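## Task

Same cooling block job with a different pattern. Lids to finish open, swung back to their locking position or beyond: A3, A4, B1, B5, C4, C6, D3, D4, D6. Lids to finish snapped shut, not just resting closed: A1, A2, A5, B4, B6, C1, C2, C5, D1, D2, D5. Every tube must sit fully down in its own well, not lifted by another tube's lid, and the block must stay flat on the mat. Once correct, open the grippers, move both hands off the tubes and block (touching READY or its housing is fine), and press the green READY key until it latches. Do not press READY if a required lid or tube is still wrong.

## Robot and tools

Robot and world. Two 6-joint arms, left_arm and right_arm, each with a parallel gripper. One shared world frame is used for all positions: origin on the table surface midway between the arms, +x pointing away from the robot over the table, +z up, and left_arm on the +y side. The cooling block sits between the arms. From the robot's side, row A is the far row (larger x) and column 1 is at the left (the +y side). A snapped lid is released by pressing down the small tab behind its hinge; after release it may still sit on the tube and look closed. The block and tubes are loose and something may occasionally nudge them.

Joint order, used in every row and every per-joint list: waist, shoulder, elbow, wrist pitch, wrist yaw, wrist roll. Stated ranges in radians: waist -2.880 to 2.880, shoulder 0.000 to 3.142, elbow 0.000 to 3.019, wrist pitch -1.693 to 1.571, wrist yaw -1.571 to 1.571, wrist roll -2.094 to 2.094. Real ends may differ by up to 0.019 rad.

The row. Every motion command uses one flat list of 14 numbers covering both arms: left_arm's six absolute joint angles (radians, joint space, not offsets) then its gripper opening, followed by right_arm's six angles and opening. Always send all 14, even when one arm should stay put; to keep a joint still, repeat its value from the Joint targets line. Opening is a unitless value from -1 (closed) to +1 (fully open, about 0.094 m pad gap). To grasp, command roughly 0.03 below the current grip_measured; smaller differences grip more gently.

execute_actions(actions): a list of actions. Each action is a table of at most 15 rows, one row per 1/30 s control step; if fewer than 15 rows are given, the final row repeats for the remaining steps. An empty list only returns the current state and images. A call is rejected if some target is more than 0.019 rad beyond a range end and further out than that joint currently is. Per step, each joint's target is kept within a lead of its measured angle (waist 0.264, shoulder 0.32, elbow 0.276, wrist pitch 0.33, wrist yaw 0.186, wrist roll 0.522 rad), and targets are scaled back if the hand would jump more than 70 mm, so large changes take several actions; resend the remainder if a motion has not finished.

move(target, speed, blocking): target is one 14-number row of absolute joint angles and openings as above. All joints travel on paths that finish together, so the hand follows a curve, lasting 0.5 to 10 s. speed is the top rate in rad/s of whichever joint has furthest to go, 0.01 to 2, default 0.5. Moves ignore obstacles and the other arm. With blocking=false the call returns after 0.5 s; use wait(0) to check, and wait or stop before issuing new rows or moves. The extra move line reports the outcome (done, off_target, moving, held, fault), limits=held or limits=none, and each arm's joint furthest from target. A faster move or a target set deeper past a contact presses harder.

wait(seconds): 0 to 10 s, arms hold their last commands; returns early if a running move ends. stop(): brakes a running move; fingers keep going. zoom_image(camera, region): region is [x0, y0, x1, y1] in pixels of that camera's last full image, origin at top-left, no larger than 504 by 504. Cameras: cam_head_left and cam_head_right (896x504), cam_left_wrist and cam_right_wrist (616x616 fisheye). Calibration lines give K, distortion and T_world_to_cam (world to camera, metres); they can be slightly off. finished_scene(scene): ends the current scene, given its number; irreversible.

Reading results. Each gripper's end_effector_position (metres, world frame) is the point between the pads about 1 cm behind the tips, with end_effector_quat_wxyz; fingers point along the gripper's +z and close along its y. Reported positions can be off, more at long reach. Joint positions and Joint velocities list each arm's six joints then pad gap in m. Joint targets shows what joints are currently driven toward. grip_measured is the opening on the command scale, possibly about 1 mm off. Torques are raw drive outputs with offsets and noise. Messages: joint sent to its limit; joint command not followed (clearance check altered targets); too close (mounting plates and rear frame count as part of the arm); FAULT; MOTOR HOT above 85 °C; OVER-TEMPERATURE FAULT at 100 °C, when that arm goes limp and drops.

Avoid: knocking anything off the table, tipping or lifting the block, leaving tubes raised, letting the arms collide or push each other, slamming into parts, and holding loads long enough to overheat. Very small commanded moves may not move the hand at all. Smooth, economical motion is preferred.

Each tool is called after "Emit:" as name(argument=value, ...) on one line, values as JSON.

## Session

Emit:
execute_actions(actions=[])

Scene clock: 0.00 s.
left_arm: end_effector_position=(+0.2786, +0.3963, +0.2830) grip_measured=+1.000 end_effector_quat_wxyz=(+0.085, -0.385, +0.915, +0.090) | right_arm: end_effector_position=(+0.4749, -0.2974, +0.1950) grip_measured=+1.000 end_effector_quat_wxyz=(-0.087, +0.614, -0.576, +0.532)
Joint names: [waist, shoulder, elbow, wrist pitch, wrist yaw, wrist roll]
Joint positions: left_arm=[ 0.122  0.884  0.782 -1.267 -0.329 -0.808  0.094] | right_arm=[ 0.337  1.518  0.535  0.582  0.75  -2.003  0.094]
Joint velocities: left_arm=[-0.005 -0.005 -0.002  0.002 -0.051  0.007  0.   ] | right_arm=[-0.005  0.005  0.012  0.017  0.022 -0.007  0.   ]
Joint torques (N m, as the arm reports them, + toward a larger angle): no reading
Motor temperatures (°C, as the motors report them): left_arm=[22 26 23 24 24 22] | right_arm=[23 25 28 23 24 23]
Joint targets: left_arm=[0.122 0.882 0.811 -1.265 -0.329 -0.808] | right_arm=[0.336 1.519 0.552 0.586 0.750 -2.003]
camera_calibration (this result's frames):
cam_left_wrist: T_world_to_cam=[[0.721515, -0.684773, -0.102479, 0.102512], [-0.598943, -0.691515, 0.403825, 0.331778], [-0.347394, -0.229986, -0.909079, 0.571158], [0, 0, 0, 1]] pos_world=[0.323169, 0.430985, 0.395753]
cam_right_wrist: T_world_to_cam=[[0.620136, 0.319865, 0.716323, -0.338312], [-0.627025, -0.346649, 0.69762, 0.0643258], [0.471457, -0.881772, -0.014406, -0.36198], [0, 0, 0, 1]] pos_world=[0.420791, -0.188671, 0.192251]

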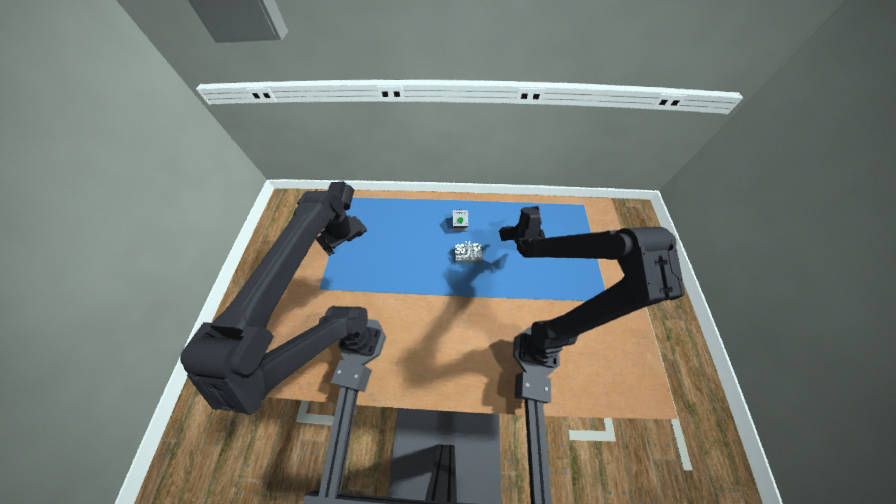

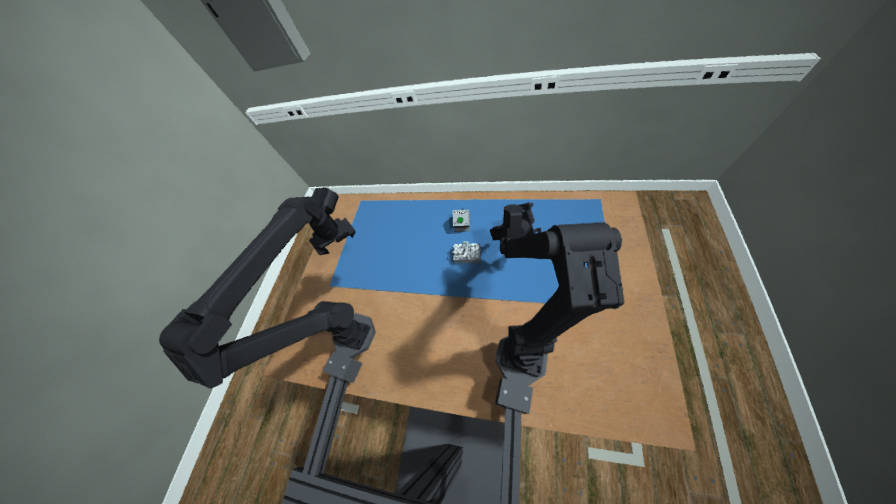

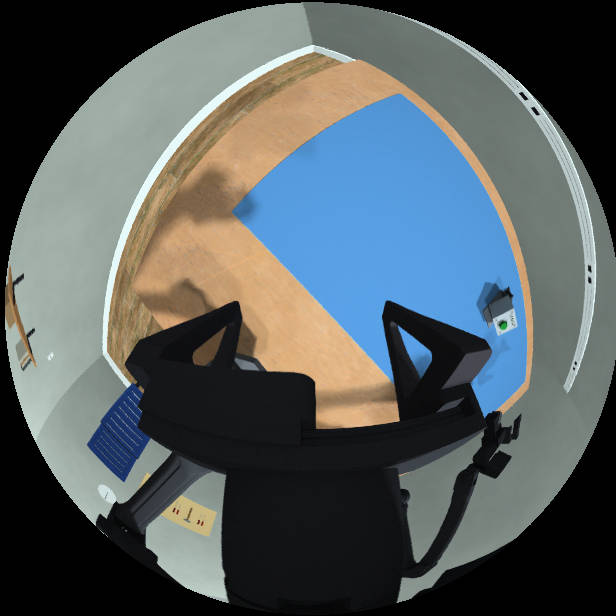

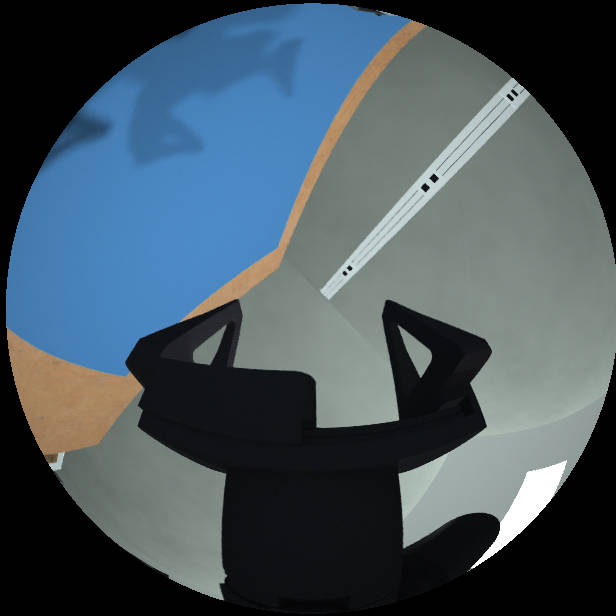

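Emit:
move(target=[-0.076,2.07,0.78,-0.135,1.4,0,-1,0.567,1.74,1.07,-0.895,0.155,-1.16,-1], speed=0.9)

Scene clock: 18.00 s.
left_arm: end_effector_position=(+0.3227, +0.0789, +0.0683) grip_measured=-0.983 end_effector_quat_wxyz=(-0.067, +0.085, +0.723, -0.682) | right_arm: end_effector_position=(+0.4014, -0.1081, +0.1120) grip_measured=-0.993 end_effector_quat_wxyz=(+0.020, +0.707, -0.707, -0.003)
Joint names: [waist, shoulder, elbow, wrist pitch, wrist yaw, wrist roll]
Joint positions: left_arm=[-0.069  2.071  0.782 -0.152  1.395 -0.012  0.001] | right_arm=[ 0.556  1.725  1.026 -0.879  0.157 -1.169  0.   ]
Joint velocities: left_arm=[-0.005 -0.015  0.007 -0.022  0.007 -0.037 -0.   ] | right_arm=[-0.015 -0.015  0.002  0.002 -0.037 -0.037 -0.002]
Joint torques (N m, as the arm reports them, + toward a larger angle): left_arm=[ -3.18 -11.15   1.86   0.6    0.96   0.26] | right_arm=[  3.13 -12.58   8.41  -0.62  -0.14   0.  ]
Motor temperatures (°C, as the motors report them): left_arm=[22 26 25 24 24 22] | right_arm=[23 25 30 23 24 23]
Joint targets: left_arm=[-0.076 2.070 0.780 -0.135 1.400 0.000] | right_arm=[0.567 1.740 1.070 -0.895 0.155 -1.160]
move: off_target (right_arm); limits=none; left_arm: farthest joint: the wrist pitch, 0.017 radians from its target (1.132 radians at the start); right_arm: farthest joint: the elbow, 0.044 radians from its target (0.535 radians at the start)
camera_calibration (this result's frames):
cam_left_wrist: T_world_to_cam=[[-0.0302351, -0.0598445, 0.99775, -0.0504543], [-0.652019, 0.757767, 0.0256922, 0.154098], [-0.7576, -0.649775, -0.0619309, 0.425928], [0, 0, 0, 1]] pos_world=[0.421632, 0.156967, 0.0727598]
cam_right_wrist: T_world_to_cam=[[0.999256, 0.000566343, -0.0385676, -0.396043], [0.023889, -0.794126, 0.607284, -0.157721], [-0.0302836, -0.607753, -0.793548, 0.156605], [0, 0, 0, 1]] pos_world=[0.404258, -0.0298489, 0.20478]

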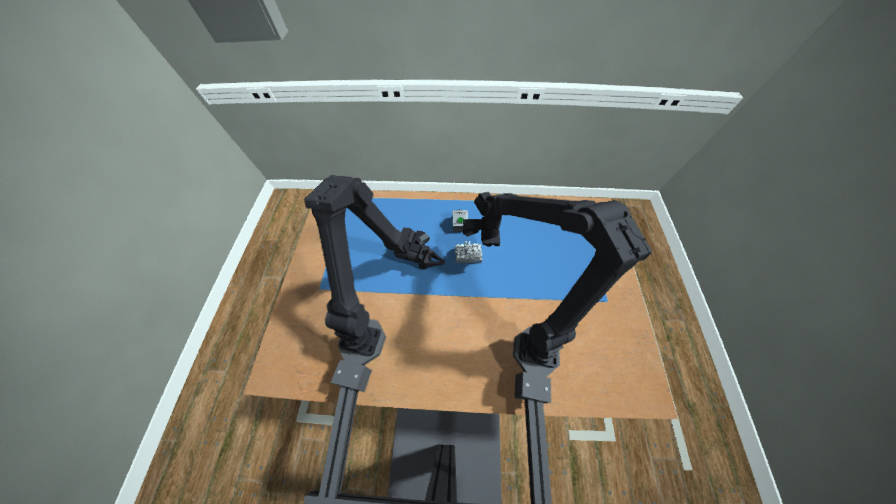

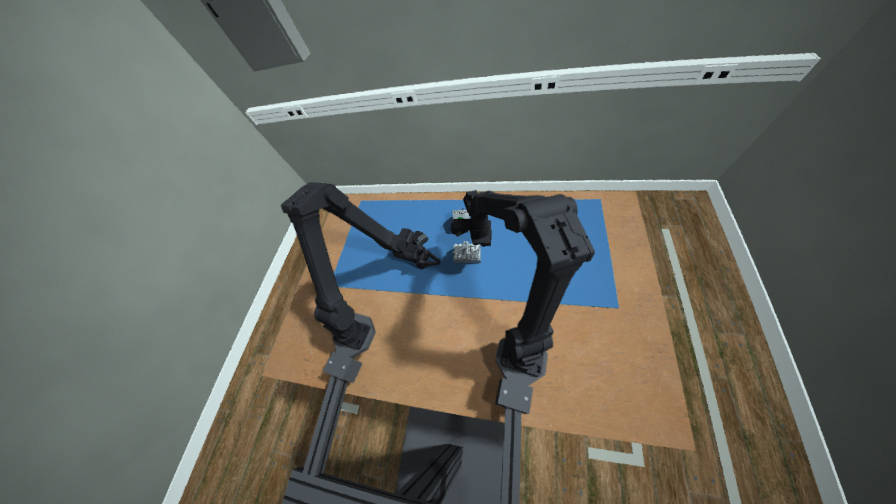

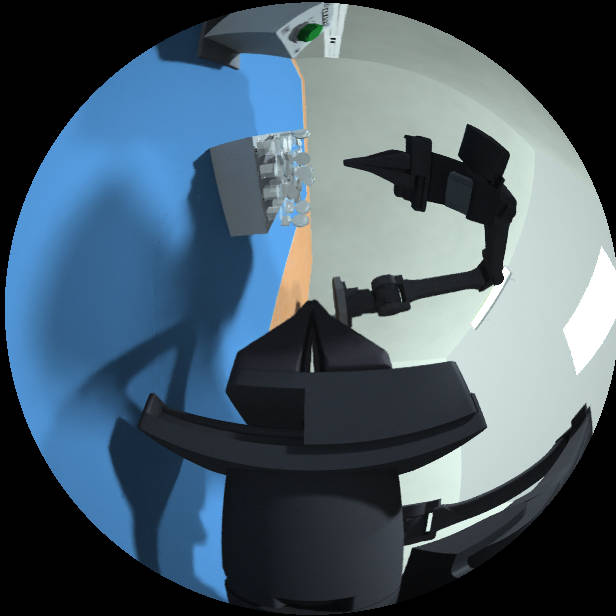

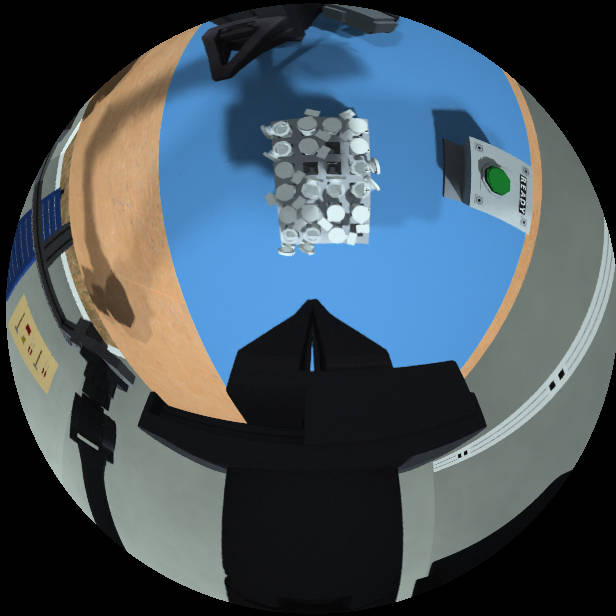

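Emit:
zoom_image(camera="cam_right_wrist", region=[245, 100, 405, 265])

Emit:
zoom_image(camera="cam_right_wrist", region=[255, 100, 390, 190])

Emit:
zoom_image(camera="cam_right_wrist", region=[255, 175, 390, 265])

Emit:
zoom_image(camera="cam_left_wrist", region=[220, 120, 340, 240])

Region (245, 100, 405, 265) of cam_right_wrist's 616x616 image, scaled by 3.055, with more detail than that image has; it fills the left 489 columns of this view, and the rest is white.

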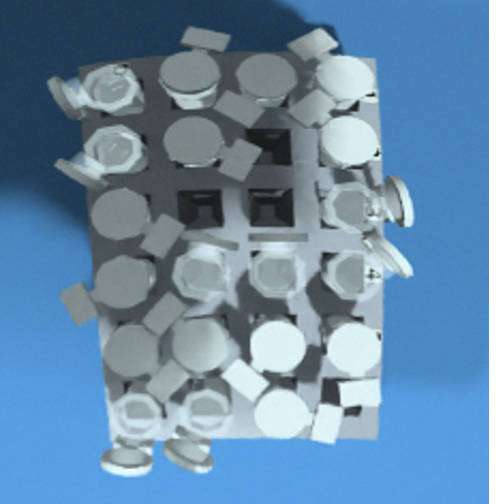

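Region (255, 100, 390, 190) of cam_right_wrist's 616x616 image, scaled by 3.733, with more detail than that image has.

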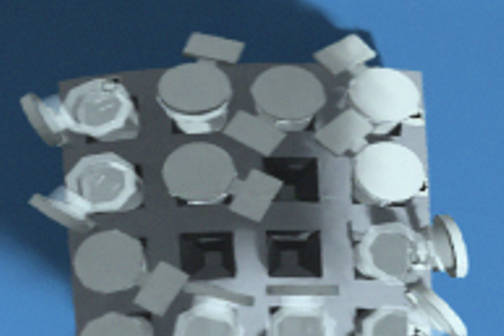

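Region (255, 175, 390, 265) of cam_right_wrist's 616x616 image, scaled by 3.733, with more detail than that image has.

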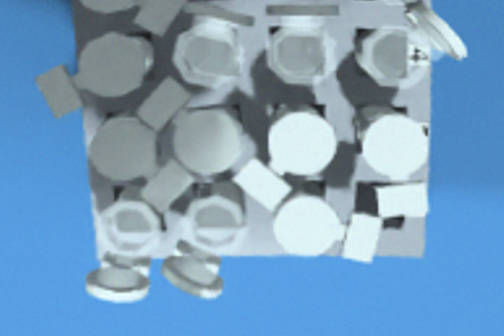

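Region (220, 120, 340, 240) of cam_left_wrist's 616x616 image, scaled by 4.200, with more detail than that image has.

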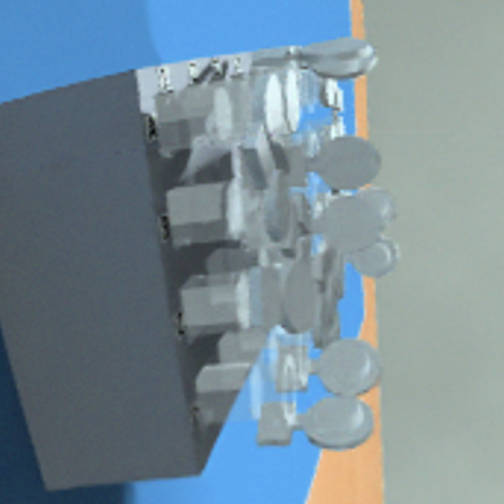

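Emit:
execute_actions(actions=[[[-0.076,2.07,0.78,-0.135,1.4,0,-1,0.571,1.748,1.074,-0.865,0.155,-1.157,-1],[-0.076,2.07,0.78,-0.135,1.4,0,-1,0.575,1.758,1.078,-0.852,0.155,-1.154,-1],[-0.076,2.07,0.78,-0.135,1.4,0,-1,0.580,1.770,1.083,-0.840,0.155,-1.151,-1],[-0.076,2.07,0.78,-0.135,1.4,0,-1,0.585,1.783,1.088,-0.828,0.155,-1.148,-1],[-0.076,2.07,0.78,-0.135,1.4,0,-1,0.589,1.796,1.093,-0.816,0.155,-1.145,-1],[-0.076,2.07,0.78,-0.135,1.4,0,-1,0.593,1.809,1.097,-0.804,0.155,-1.142,-1],[-0.076,2.07,0.78,-0.135,1.4,0,-1,0.596,1.822,1.101,-0.793,0.155,-1.139,-1],[-0.076,2.07,0.78,-0.135,1.4,0,-1,0.599,1.834,1.104,-0.782,0.155,-1.136,-1],[-0.076,2.07,0.78,-0.135,1.4,0,-1,0.601,1.845,1.107,-0.772,0.155,-1.133,-1],[-0.076,2.07,0.78,-0.135,1.4,0,-1,0.602,1.854,1.109,-0.764,0.155,-1.13,-1],[-0.076,2.07,0.78,-0.135,1.4,0,-1,0.602,1.861,1.11,-0.759,0.155,-1.13,-1],[-0.076,2.07,0.78,-0.135,1.4,0,-1,0.602,1.865,1.11,-0.757,0.155,-1.13,-1]]])

Emit:
zoom_image(camera="cam_right_wrist", region=[210, 130, 410, 330])

Scene clock: 138.50 s.
left_arm: end_effector_position=(+0.3227, +0.0789, +0.0683) grip_measured=-0.983 end_effector_quat_wxyz=(-0.067, +0.085, +0.723, -0.682) | right_arm: end_effector_position=(+0.4167, -0.0758, +0.0672) grip_measured=-0.993 end_effector_quat_wxyz=(+0.013, +0.710, -0.704, -0.000)
Joint names: [waist, shoulder, elbow, wrist pitch, wrist yaw, wrist roll]
Joint positions: left_arm=[-0.069  2.071  0.782 -0.152  1.395 -0.011  0.001] | right_arm=[ 0.592  1.864  1.072 -0.776  0.157 -1.142  0.   ]
Joint velocities: left_arm=[ 0.005 -0.005 -0.012  0.002 -0.051 -0.022  0.001] | right_arm=[-0.015  0.112  0.002 -0.007  0.037  0.037 -0.001]
Joint torques (N m, as the arm reports them, + toward a larger angle): left_arm=[ -3.59 -11.13   1.88   0.47   0.99   0.21] | right_arm=[  3.35 -15.98   7.74   0.75  -0.08  -0.01]
Motor temperatures (°C, as the motors report them): left_arm=[22 28 23 24 25 22] | right_arm=[23 25 35 23 24 23]
Joint targets: left_arm=[-0.076 2.070 0.780 -0.135 1.400 -0.000] | right_arm=[0.602 1.865 1.110 -0.757 0.155 -1.130]
camera_calibration (this result's frames):
cam_left_wrist: T_world_to_cam=[[-0.0306076, -0.0597628, 0.997743, -0.0503401], [-0.652011, 0.757784, 0.0253881, 0.154115], [-0.757591, -0.649762, -0.06216, 0.42594], [0, 0, 0, 1]] pos_world=[0.421633, 0.156965, 0.0727902]
cam_right_wrist: T_world_to_cam=[[0.999661, 0.00880996, -0.0244803, -0.413481], [0.0217852, -0.797838, 0.602479, -0.104367], [-0.0142235, -0.602808, -0.79776, 0.135104], [0, 0, 0, 1]] pos_world=[0.417536, 0.00181615, 0.160537]

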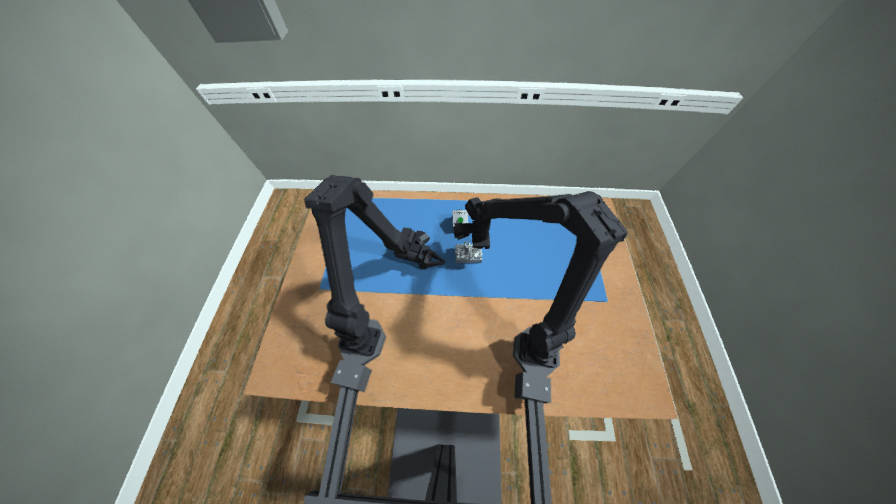

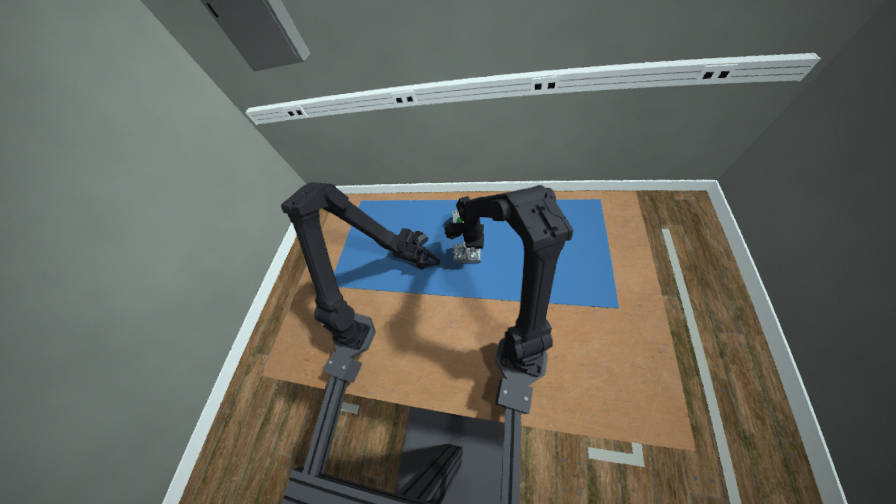

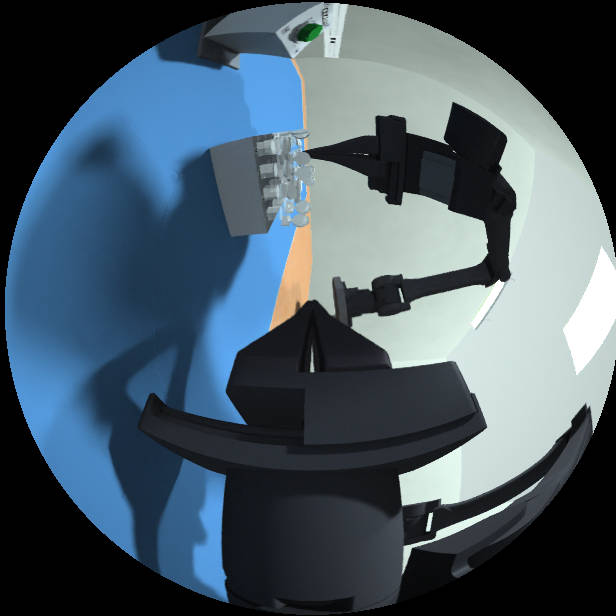

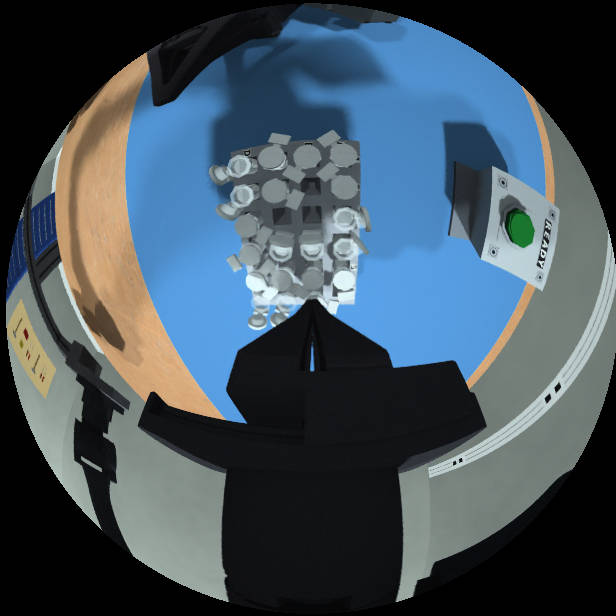

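Region (210, 130, 410, 330) of cam_right_wrist's 616x616 image, scaled by 2.520, with more detail than that image has.

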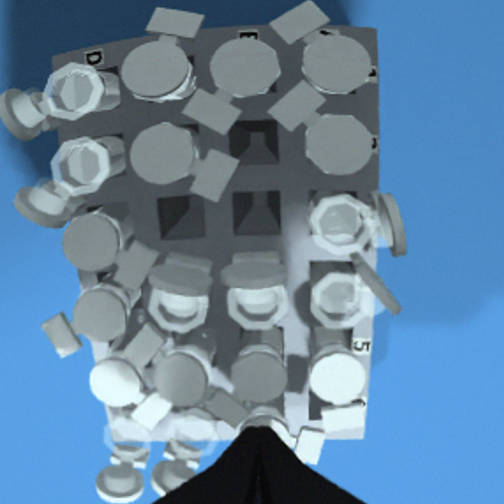

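Emit:
execute_actions(actions=[[[-0.076,2.07,0.78,-0.135,1.4,0,-1,0.598,1.868,1.09,-0.757,0.162,-1.13,-1],[-0.076,2.07,0.78,-0.135,1.4,0,-1,0.596,1.874,1.075,-0.757,0.166,-1.13,-1],[-0.076,2.07,0.78,-0.135,1.4,0,-1,0.596,1.88,1.068,-0.756,0.169,-1.13,-1],[-0.076,2.07,0.78,-0.135,1.4,0,-1,0.596,1.884,1.068,-0.755,0.17,-1.13,-1],[-0.076,2.07,0.78,-0.135,1.4,0,-1,0.596,1.888,1.068,-0.754,0.17,-1.13,-1],[-0.076,2.07,0.78,-0.135,1.4,0,-1,0.596,1.892,1.068,-0.753,0.17,-1.13,-1],[-0.076,2.07,0.78,-0.135,1.4,0,-1,0.596,1.898,1.068,-0.752,0.17,-1.13,-1],[-0.076,2.07,0.78,-0.135,1.4,0,-1,0.596,1.906,1.068,-0.752,0.17,-1.13,-1],[-0.076,2.07,0.78,-0.135,1.4,0,-1,0.596,1.914,1.068,-0.752,0.17,-1.13,-1],[-0.076,2.07,0.78,-0.135,1.4,0,-1,0.596,1.922,1.068,-0.752,0.17,-1.13,-1],[-0.076,2.07,0.78,-0.135,1.4,0,-1,0.596,1.93,1.068,-0.752,0.17,-1.13,-1],[-0.076,2.07,0.78,-0.135,1.4,0,-1,0.596,1.936,1.068,-0.752,0.17,-1.13,-1],[-0.076,2.07,0.78,-0.135,1.4,0,-1,0.596,1.936,1.068,-0.752,0.17,-1.13,-1],[-0.076,2.07,0.78,-0.135,1.4,0,-1,0.596,1.936,1.068,-0.752,0.17,-1.13,-1],[-0.076,2.07,0.78,-0.135,1.4,0,-1,0.596,1.89,1.068,-0.752,0.17,-1.13,-1]]])

Scene clock: 155.10 s.
left_arm: end_effector_position=(+0.3227, +0.0789, +0.0683) grip_measured=-0.983 end_effector_quat_wxyz=(-0.067, +0.085, +0.723, -0.682) | right_arm: end_effector_position=(+0.4176, -0.0767, +0.0647) grip_measured=-0.993 end_effector_quat_wxyz=(+0.015, +0.708, -0.706, +0.004)
Joint names: [waist, shoulder, elbow, wrist pitch, wrist yaw, wrist roll]
Joint positions: left_arm=[-0.069  2.071  0.782 -0.152  1.395 -0.011  0.001] | right_arm=[ 0.592  1.87   1.072 -0.771  0.167 -1.139  0.   ]
Joint velocities: left_arm=[-0.005 -0.005  0.002 -0.012 -0.022 -0.037  0.   ] | right_arm=[ 0.005 -0.054 -0.002  0.002 -0.007 -0.037  0.001]
Joint torques (N m, as the arm reports them, + toward a larger angle): left_arm=[ -3.13 -10.89   1.97   0.6    0.97   0.21] | right_arm=[  3.89 -13.07   4.63   0.93   0.15   0.04]
Motor temperatures (°C, as the motors report them): left_arm=[22 28 23 24 26 22] | right_arm=[23 26 35 23 24 23]
Joint targets: left_arm=[-0.076 2.070 0.780 -0.135 1.400 -0.000] | right_arm=[0.596 1.890 1.068 -0.752 0.170 -1.130]
camera_calibration (this result's frames):
cam_left_wrist: T_world_to_cam=[[-0.0306076, -0.0597628, 0.997743, -0.0503401], [-0.652011, 0.757784, 0.0253881, 0.154115], [-0.757591, -0.649762, -0.06216, 0.42594], [0, 0, 0, 1]] pos_world=[0.421633, 0.156965, 0.0727902]
cam_right_wrist: T_world_to_cam=[[0.999768, 0.00508483, -0.0209352, -0.41503], [0.0167912, -0.792744, 0.609323, -0.101579], [-0.0134979, -0.609533, -0.792646, 0.131464], [0, 0, 0, 1]] pos_world=[0.418414, 0.00171634, 0.15741]

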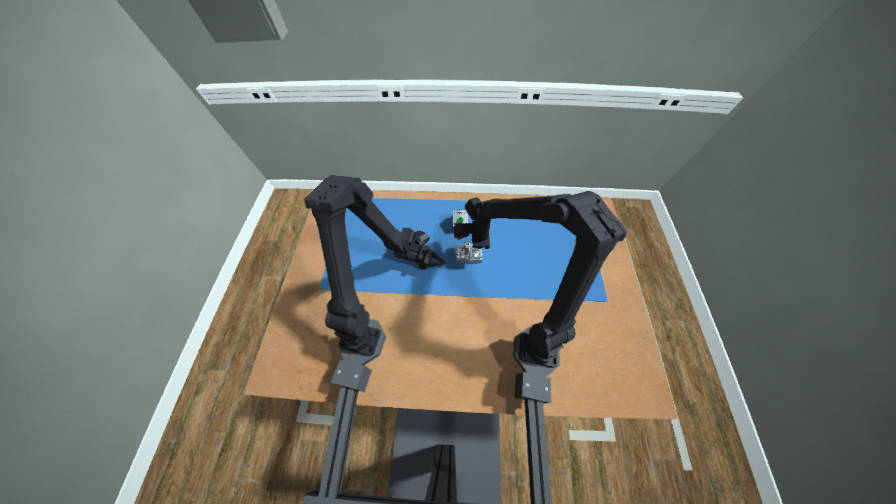

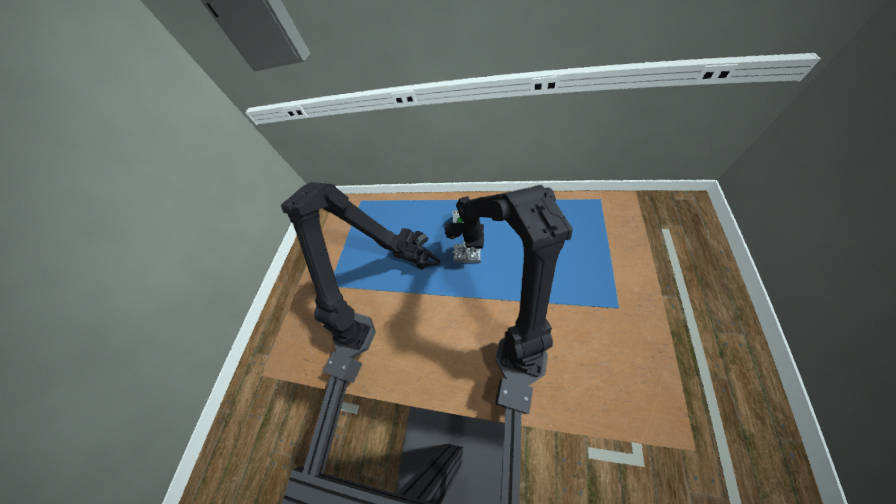

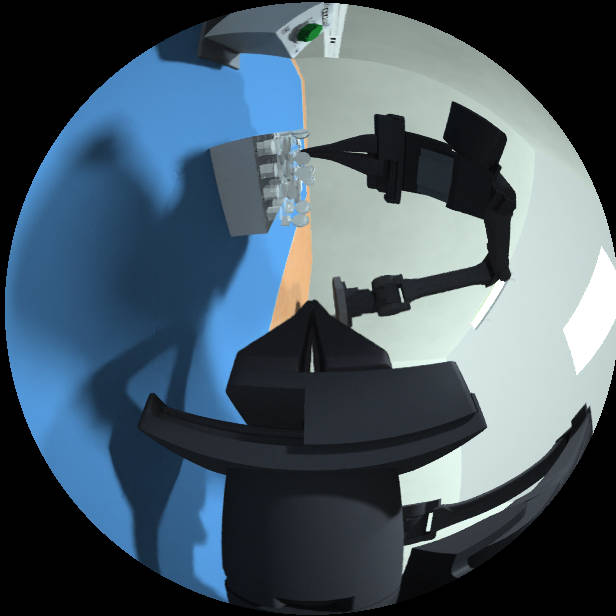

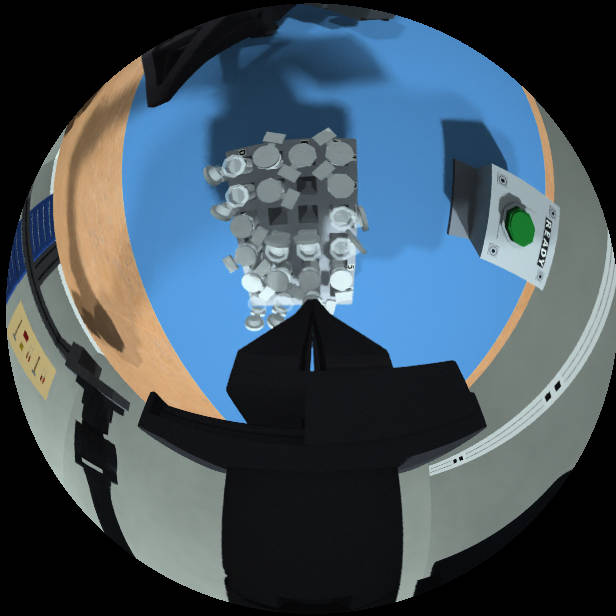

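Emit:
execute_actions(actions=[[[-0.076,2.07,0.78,-0.135,1.4,0,-1,0.598,1.866,1.095,-0.775,0.165,-1.13,-1],[-0.076,2.07,0.78,-0.135,1.4,0,-1,0.6,1.858,1.11,-0.788,0.163,-1.128,-1],[-0.076,2.07,0.78,-0.135,1.4,0,-1,0.602,1.858,1.117,-0.792,0.162,-1.126,-1],[-0.076,2.07,0.78,-0.135,1.4,0,-1,0.604,1.865,1.125,-0.796,0.161,-1.124,-1],[-0.076,2.07,0.78,-0.135,1.4,0,-1,0.607,1.875,1.134,-0.80,0.16,-1.122,-1],[-0.076,2.07,0.78,-0.135,1.4,0,-1,0.61,1.882,1.143,-0.804,0.159,-1.12,-1],[-0.076,2.07,0.78,-0.135,1.4,0,-1,0.613,1.887,1.152,-0.808,0.158,-1.118,-1],[-0.076,2.07,0.78,-0.135,1.4,0,-1,0.616,1.892,1.161,-0.812,0.157,-1.116,-1],[-0.076,2.07,0.78,-0.135,1.4,0,-1,0.618,1.897,1.169,-0.816,0.156,-1.114,-1],[-0.076,2.07,0.78,-0.135,1.4,0,-1,0.62,1.902,1.176,-0.819,0.155,-1.112,-1],[-0.076,2.07,0.78,-0.135,1.4,0,-1,0.622,1.906,1.182,-0.822,0.154,-1.11,-1],[-0.076,2.07,0.78,-0.135,1.4,0,-1,0.623,1.91,1.186,-0.824,0.154,-1.11,-1],[-0.076,2.07,0.78,-0.135,1.4,0,-1,0.623,1.913,1.188,-0.824,0.154,-1.11,-1]]])

Emit:
zoom_image(camera="cam_right_wrist", region=[250, 230, 380, 330])

Scene clock: 166.63 s.
left_arm: end_effector_position=(+0.3227, +0.0789, +0.0683) grip_measured=-0.983 end_effector_quat_wxyz=(-0.067, +0.085, +0.723, -0.682) | right_arm: end_effector_position=(+0.4411, -0.0580, +0.0764) grip_measured=-0.993 end_effector_quat_wxyz=(+0.001, +0.706, -0.708, +0.004)
Joint names: [waist, shoulder, elbow, wrist pitch, wrist yaw, wrist roll]
Joint positions: left_arm=[-0.069  2.071  0.782 -0.152  1.395 -0.011  0.001] | right_arm=[ 0.607  1.893  1.152 -0.805  0.157 -1.121  0.   ]
Joint velocities: left_arm=[-0.005 -0.015  0.012  0.007  0.037  0.037 -0.   ] | right_arm=[ 0.034  0.063  0.061 -0.007  0.022  0.007 -0.001]
Joint torques (N m, as the arm reports them, + toward a larger angle): left_arm=[ -3.26 -11.04   2.03   0.53   0.95   0.2 ] | right_arm=[  4.06 -13.98   7.69  -0.48  -0.17  -0.01]
Motor temperatures (°C, as the motors report them): left_arm=[22 28 23 24 26 22] | right_arm=[23 26 33 23 24 23]
Joint targets: left_arm=[-0.076 2.070 0.780 -0.135 1.400 0.000] | right_arm=[0.623 1.913 1.188 -0.824 0.154 -1.110]
camera_calibration (this result's frames):
cam_left_wrist: T_world_to_cam=[[-0.0306076, -0.0597628, 0.997743, -0.0503401], [-0.652011, 0.757784, 0.0253881, 0.154115], [-0.757591, -0.649762, -0.06216, 0.42594], [0, 0, 0, 1]] pos_world=[0.421633, 0.156965, 0.0727902]
cam_right_wrist: T_world_to_cam=[[0.999997, -0.00110053, -0.00207275, -0.440296], [0.000345441, -0.804576, 0.593849, -0.0865159], [-0.00232124, -0.593848, -0.804574, 0.149326], [0, 0, 0, 1]] pos_world=[0.440672, 0.0185835, 0.170608]

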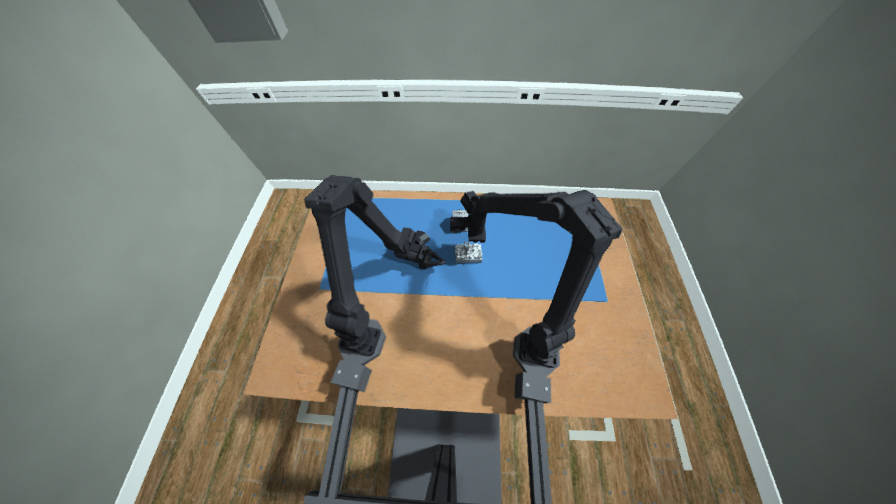

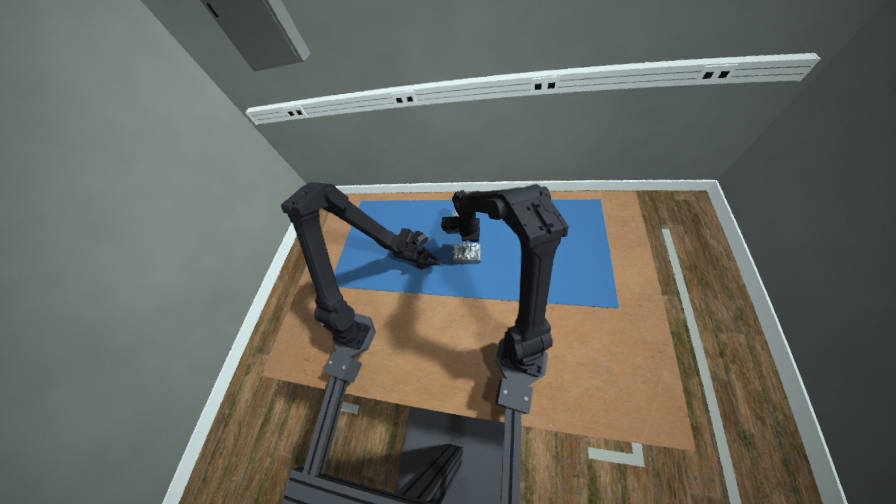

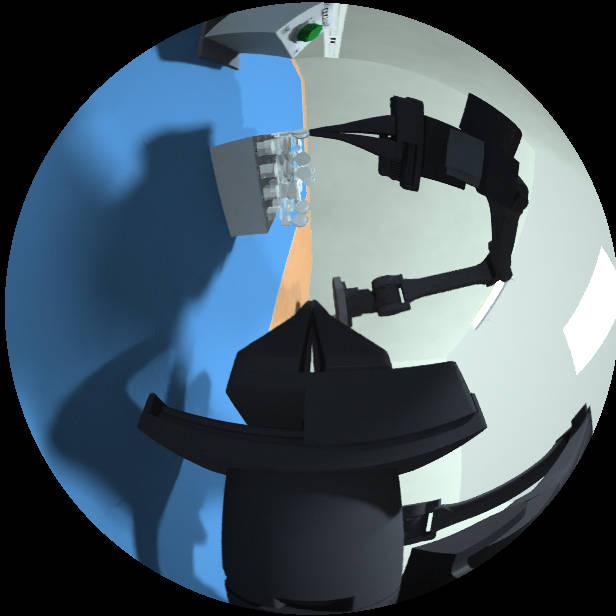

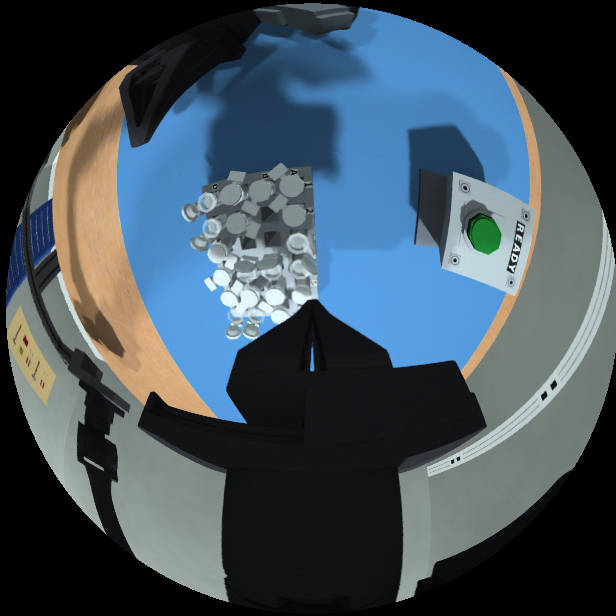

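Region (250, 230, 380, 330) of cam_right_wrist's 616x616 image, scaled by 3.877, with more detail than that image has; it fills the top 388 rows of this view, and the rest is white.

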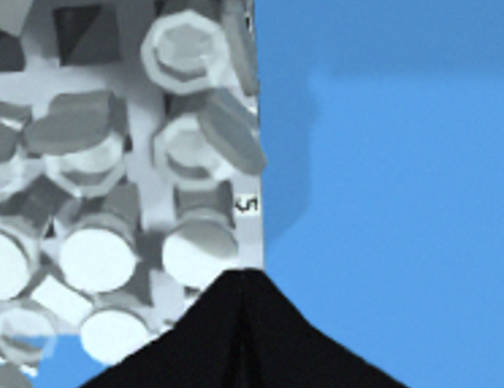

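Still settling; re-read state.

Emit:
execute_actions(actions=[])

Emit:
zoom_image(camera="cam_right_wrist", region=[250, 230, 380, 330])

Scene clock: 168.83 s.
left_arm: end_effector_position=(+0.3227, +0.0789, +0.0683) grip_measured=-0.983 end_effector_quat_wxyz=(-0.067, +0.085, +0.723, -0.682) | right_arm: end_effector_position=(+0.4391, -0.0567, +0.0744) grip_measured=-0.993 end_effector_quat_wxyz=(+0.004, +0.707, -0.707, +0.002)
Joint names: [waist, shoulder, elbow, wrist pitch, wrist yaw, wrist roll]
Joint positions: left_arm=[-0.069  2.071  0.782 -0.152  1.395 -0.011  0.001] | right_arm=[ 0.61   1.898  1.153 -0.808  0.157 -1.119  0.   ]
Joint velocities: left_arm=[ 0.005 -0.015 -0.012 -0.002  0.037  0.022 -0.001] | right_arm=[-0.015 -0.005 -0.017  0.002 -0.007 -0.11   0.001]
Joint torques (N m, as the arm reports them, + toward a larger angle): left_arm=[ -3.25 -10.85   1.96   0.64   0.94   0.21] | right_arm=[  4.22 -13.73   7.66  -0.54  -0.17   0.03]
Motor temperatures (°C, as the motors report them): left_arm=[22 28 23 24 26 22] | right_arm=[23 26 33 23 24 23]
Joint targets: left_arm=[-0.076 2.070 0.780 -0.135 1.400 -0.000] | right_arm=[0.623 1.913 1.188 -0.824 0.154 -1.110]
camera_calibration (this result's frames):
cam_left_wrist: T_world_to_cam=[[-0.0306076, -0.0597628, 0.997743, -0.0503401], [-0.652011, 0.757784, 0.0253881, 0.154115], [-0.757591, -0.649762, -0.06216, 0.42594], [0, 0, 0, 1]] pos_world=[0.421633, 0.156965, 0.0727902]
cam_right_wrist: T_world_to_cam=[[0.999963, 0.000744332, -0.00859073, -0.437707], [0.00571749, -0.803007, 0.595942, -0.0866588], [-0.00645484, -0.595969, -0.802982, 0.150085], [0, 0, 0, 1]] pos_world=[0.439155, 0.020184, 0.168399]

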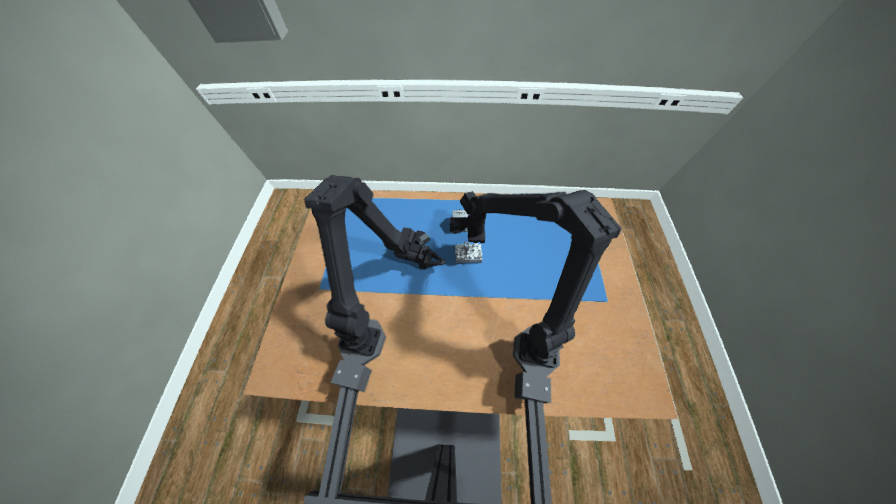

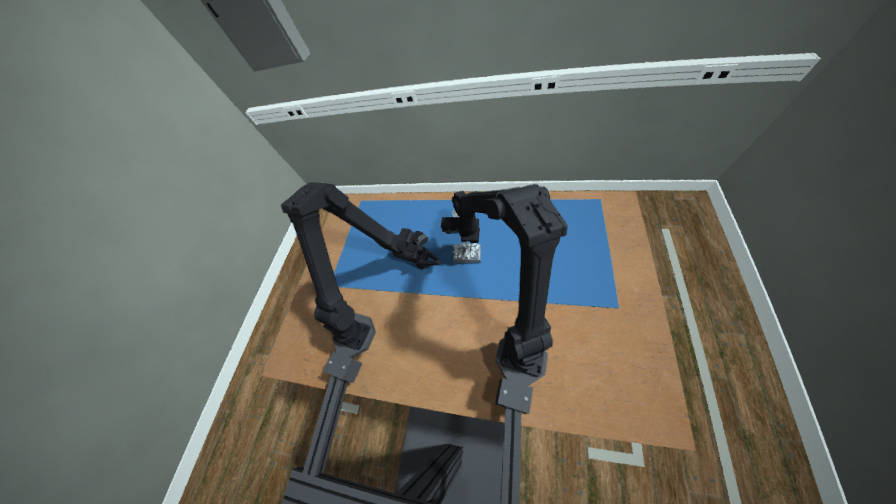

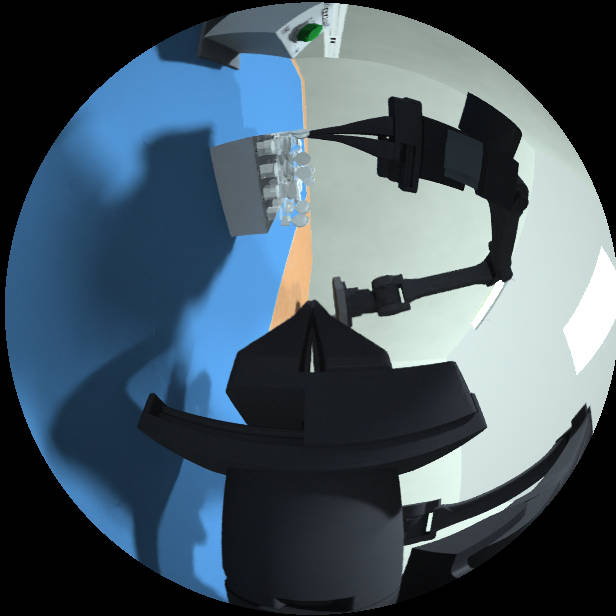

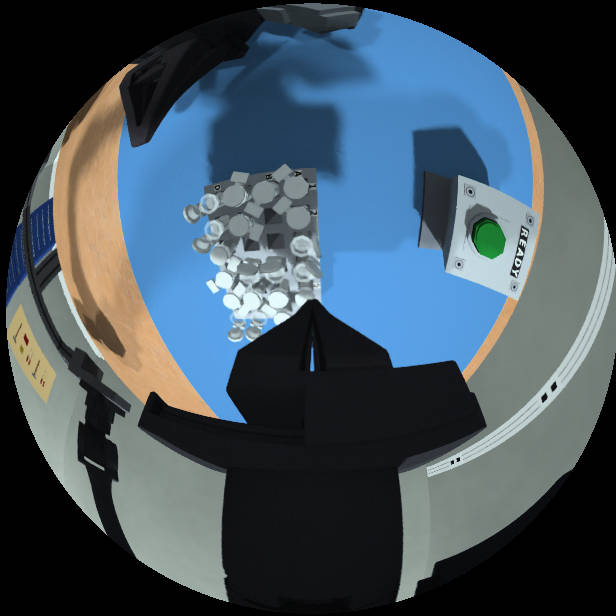

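Region (250, 230, 380, 330) of cam_right_wrist's 616x616 image, scaled by 3.877, with more detail than that image has; it fills the top 388 rows of this view, and the rest is white.

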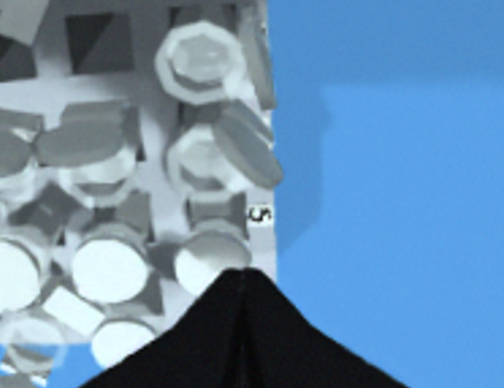

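Emit:
execute_actions(actions=[[[-0.076,2.07,0.78,-0.135,1.4,0,-1,0.618,1.917,1.165,-0.82,0.151,-1.11,-1],[-0.076,2.07,0.78,-0.135,1.4,0,-1,0.615,1.921,1.15,-0.815,0.148,-1.11,-1],[-0.076,2.07,0.78,-0.135,1.4,0,-1,0.615,1.925,1.148,-0.81,0.145,-1.11,-1],[-0.076,2.07,0.78,-0.135,1.4,0,-1,0.615,1.929,1.148,-0.81,0.145,-1.11,-1],[-0.076,2.07,0.78,-0.135,1.4,0,-1,0.615,1.932,1.148,-0.81,0.145,-1.11,-1],[-0.076,2.07,0.78,-0.135,1.4,0,-1,0.615,1.935,1.148,-0.81,0.145,-1.11,-1],[-0.076,2.07,0.78,-0.135,1.4,0,-1,0.615,1.938,1.148,-0.81,0.145,-1.11,-1],[-0.076,2.07,0.78,-0.135,1.4,0,-1,0.615,1.942,1.148,-0.81,0.145,-1.11,-1],[-0.076,2.07,0.78,-0.135,1.4,0,-1,0.615,1.95,1.148,-0.81,0.145,-1.11,-1],[-0.076,2.07,0.78,-0.135,1.4,0,-1,0.615,1.96,1.148,-0.81,0.145,-1.11,-1],[-0.076,2.07,0.78,-0.135,1.4,0,-1,0.615,1.97,1.148,-0.81,0.145,-1.11,-1],[-0.076,2.07,0.78,-0.135,1.4,0,-1,0.615,1.98,1.148,-0.81,0.145,-1.11,-1],[-0.076,2.07,0.78,-0.135,1.4,0,-1,0.615,1.982,1.148,-0.81,0.145,-1.11,-1],[-0.076,2.07,0.78,-0.135,1.4,0,-1,0.615,1.982,1.148,-0.81,0.145,-1.11,-1],[-0.076,2.07,0.78,-0.135,1.4,0,-1,0.615,1.94,1.148,-0.81,0.145,-1.11,-1]]])

Scene clock: 185.70 s.
left_arm: end_effector_position=(+0.3227, +0.0789, +0.0683) grip_measured=-0.983 end_effector_quat_wxyz=(-0.067, +0.085, +0.723, -0.682) | right_arm: end_effector_position=(+0.4345, -0.0554, +0.0649) grip_measured=-0.993 end_effector_quat_wxyz=(+0.012, +0.708, -0.706, -0.005)
Joint names: [waist, shoulder, elbow, wrist pitch, wrist yaw, wrist roll]
Joint positions: left_arm=[-0.069  2.071  0.782 -0.152  1.395 -0.011  0.001] | right_arm=[ 0.61   1.919  1.153 -0.808  0.148 -1.118  0.   ]
Joint velocities: left_arm=[-0.015 -0.015 -0.017 -0.017 -0.066 -0.037 -0.002] | right_arm=[-0.005 -0.093 -0.007 -0.017 -0.066 -0.095  0.   ]
Joint torques (N m, as the arm reports them, + toward a larger angle): left_arm=[ -3.33 -10.78   1.97   0.59   0.96   0.21] | right_arm=[  3.18 -13.81   4.9    0.12  -0.14   0.03]
Motor temperatures (°C, as the motors report them): left_arm=[22 28 23 24 26 22] | right_arm=[23 26 34 23 24 23]
Joint targets: left_arm=[-0.076 2.070 0.780 -0.135 1.400 -0.000] | right_arm=[0.615 1.940 1.148 -0.810 0.145 -1.110]
camera_calibration (this result's frames):
cam_left_wrist: T_world_to_cam=[[-0.0306076, -0.0597628, 0.997743, -0.0503401], [-0.652011, 0.757784, 0.0253881, 0.154115], [-0.757591, -0.649762, -0.06216, 0.42594], [0, 0, 0, 1]] pos_world=[0.421633, 0.156965, 0.0727902]
cam_right_wrist: T_world_to_cam=[[0.999518, 0.00326232, -0.0308767, -0.431354], [0.0210352, -0.802607, 0.596137, -0.0865592], [-0.022837, -0.596499, -0.802289, 0.150225], [0, 0, 0, 1]] pos_world=[0.436397, 0.0215436, 0.158807]

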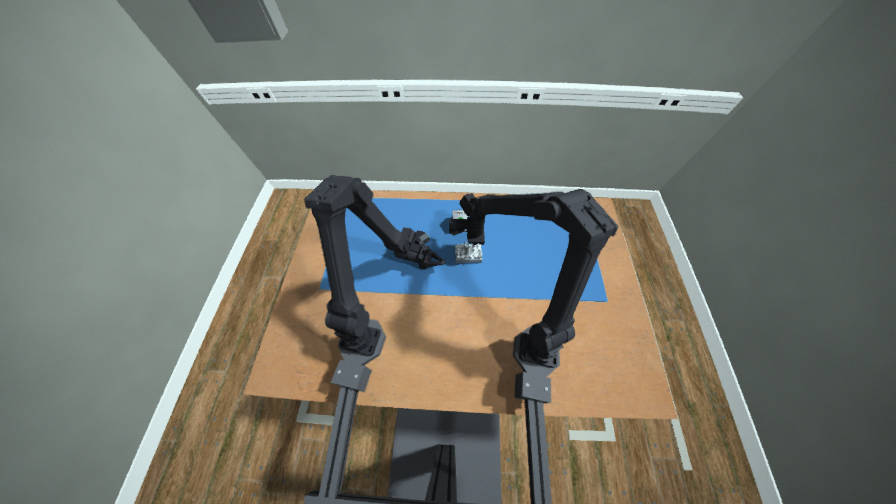

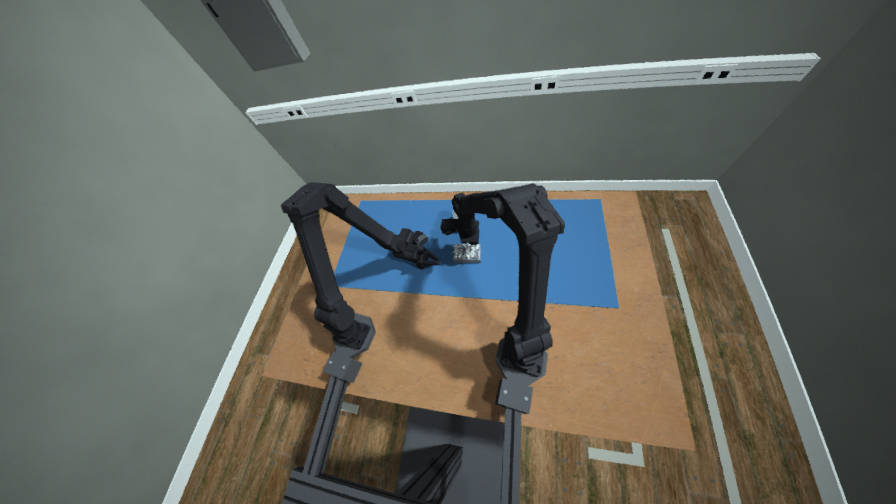

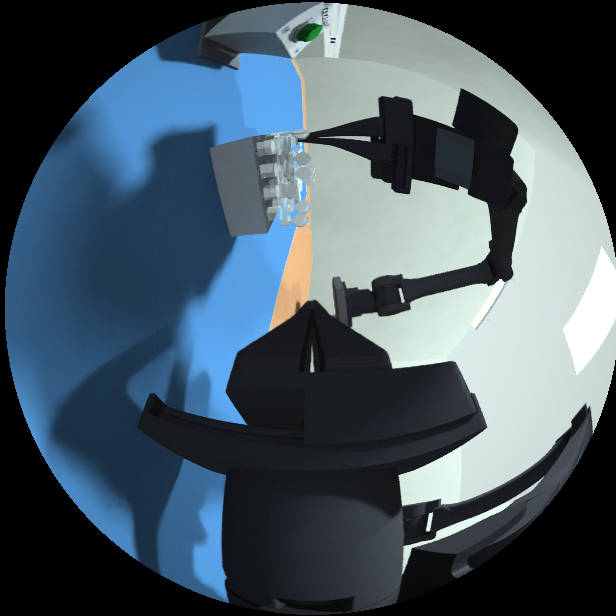

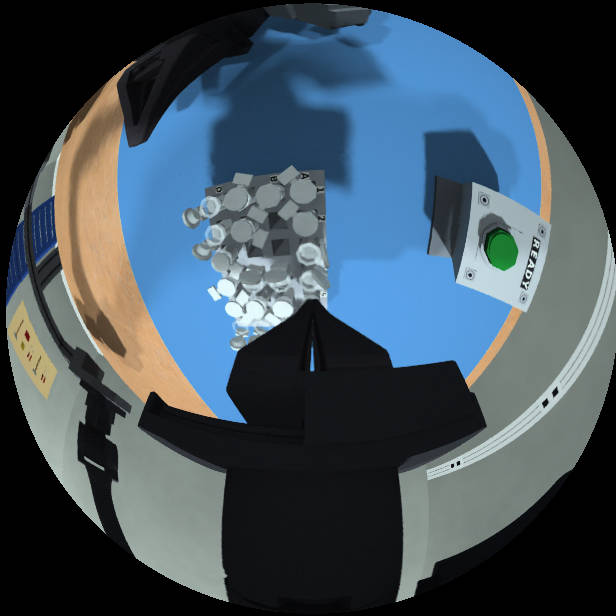

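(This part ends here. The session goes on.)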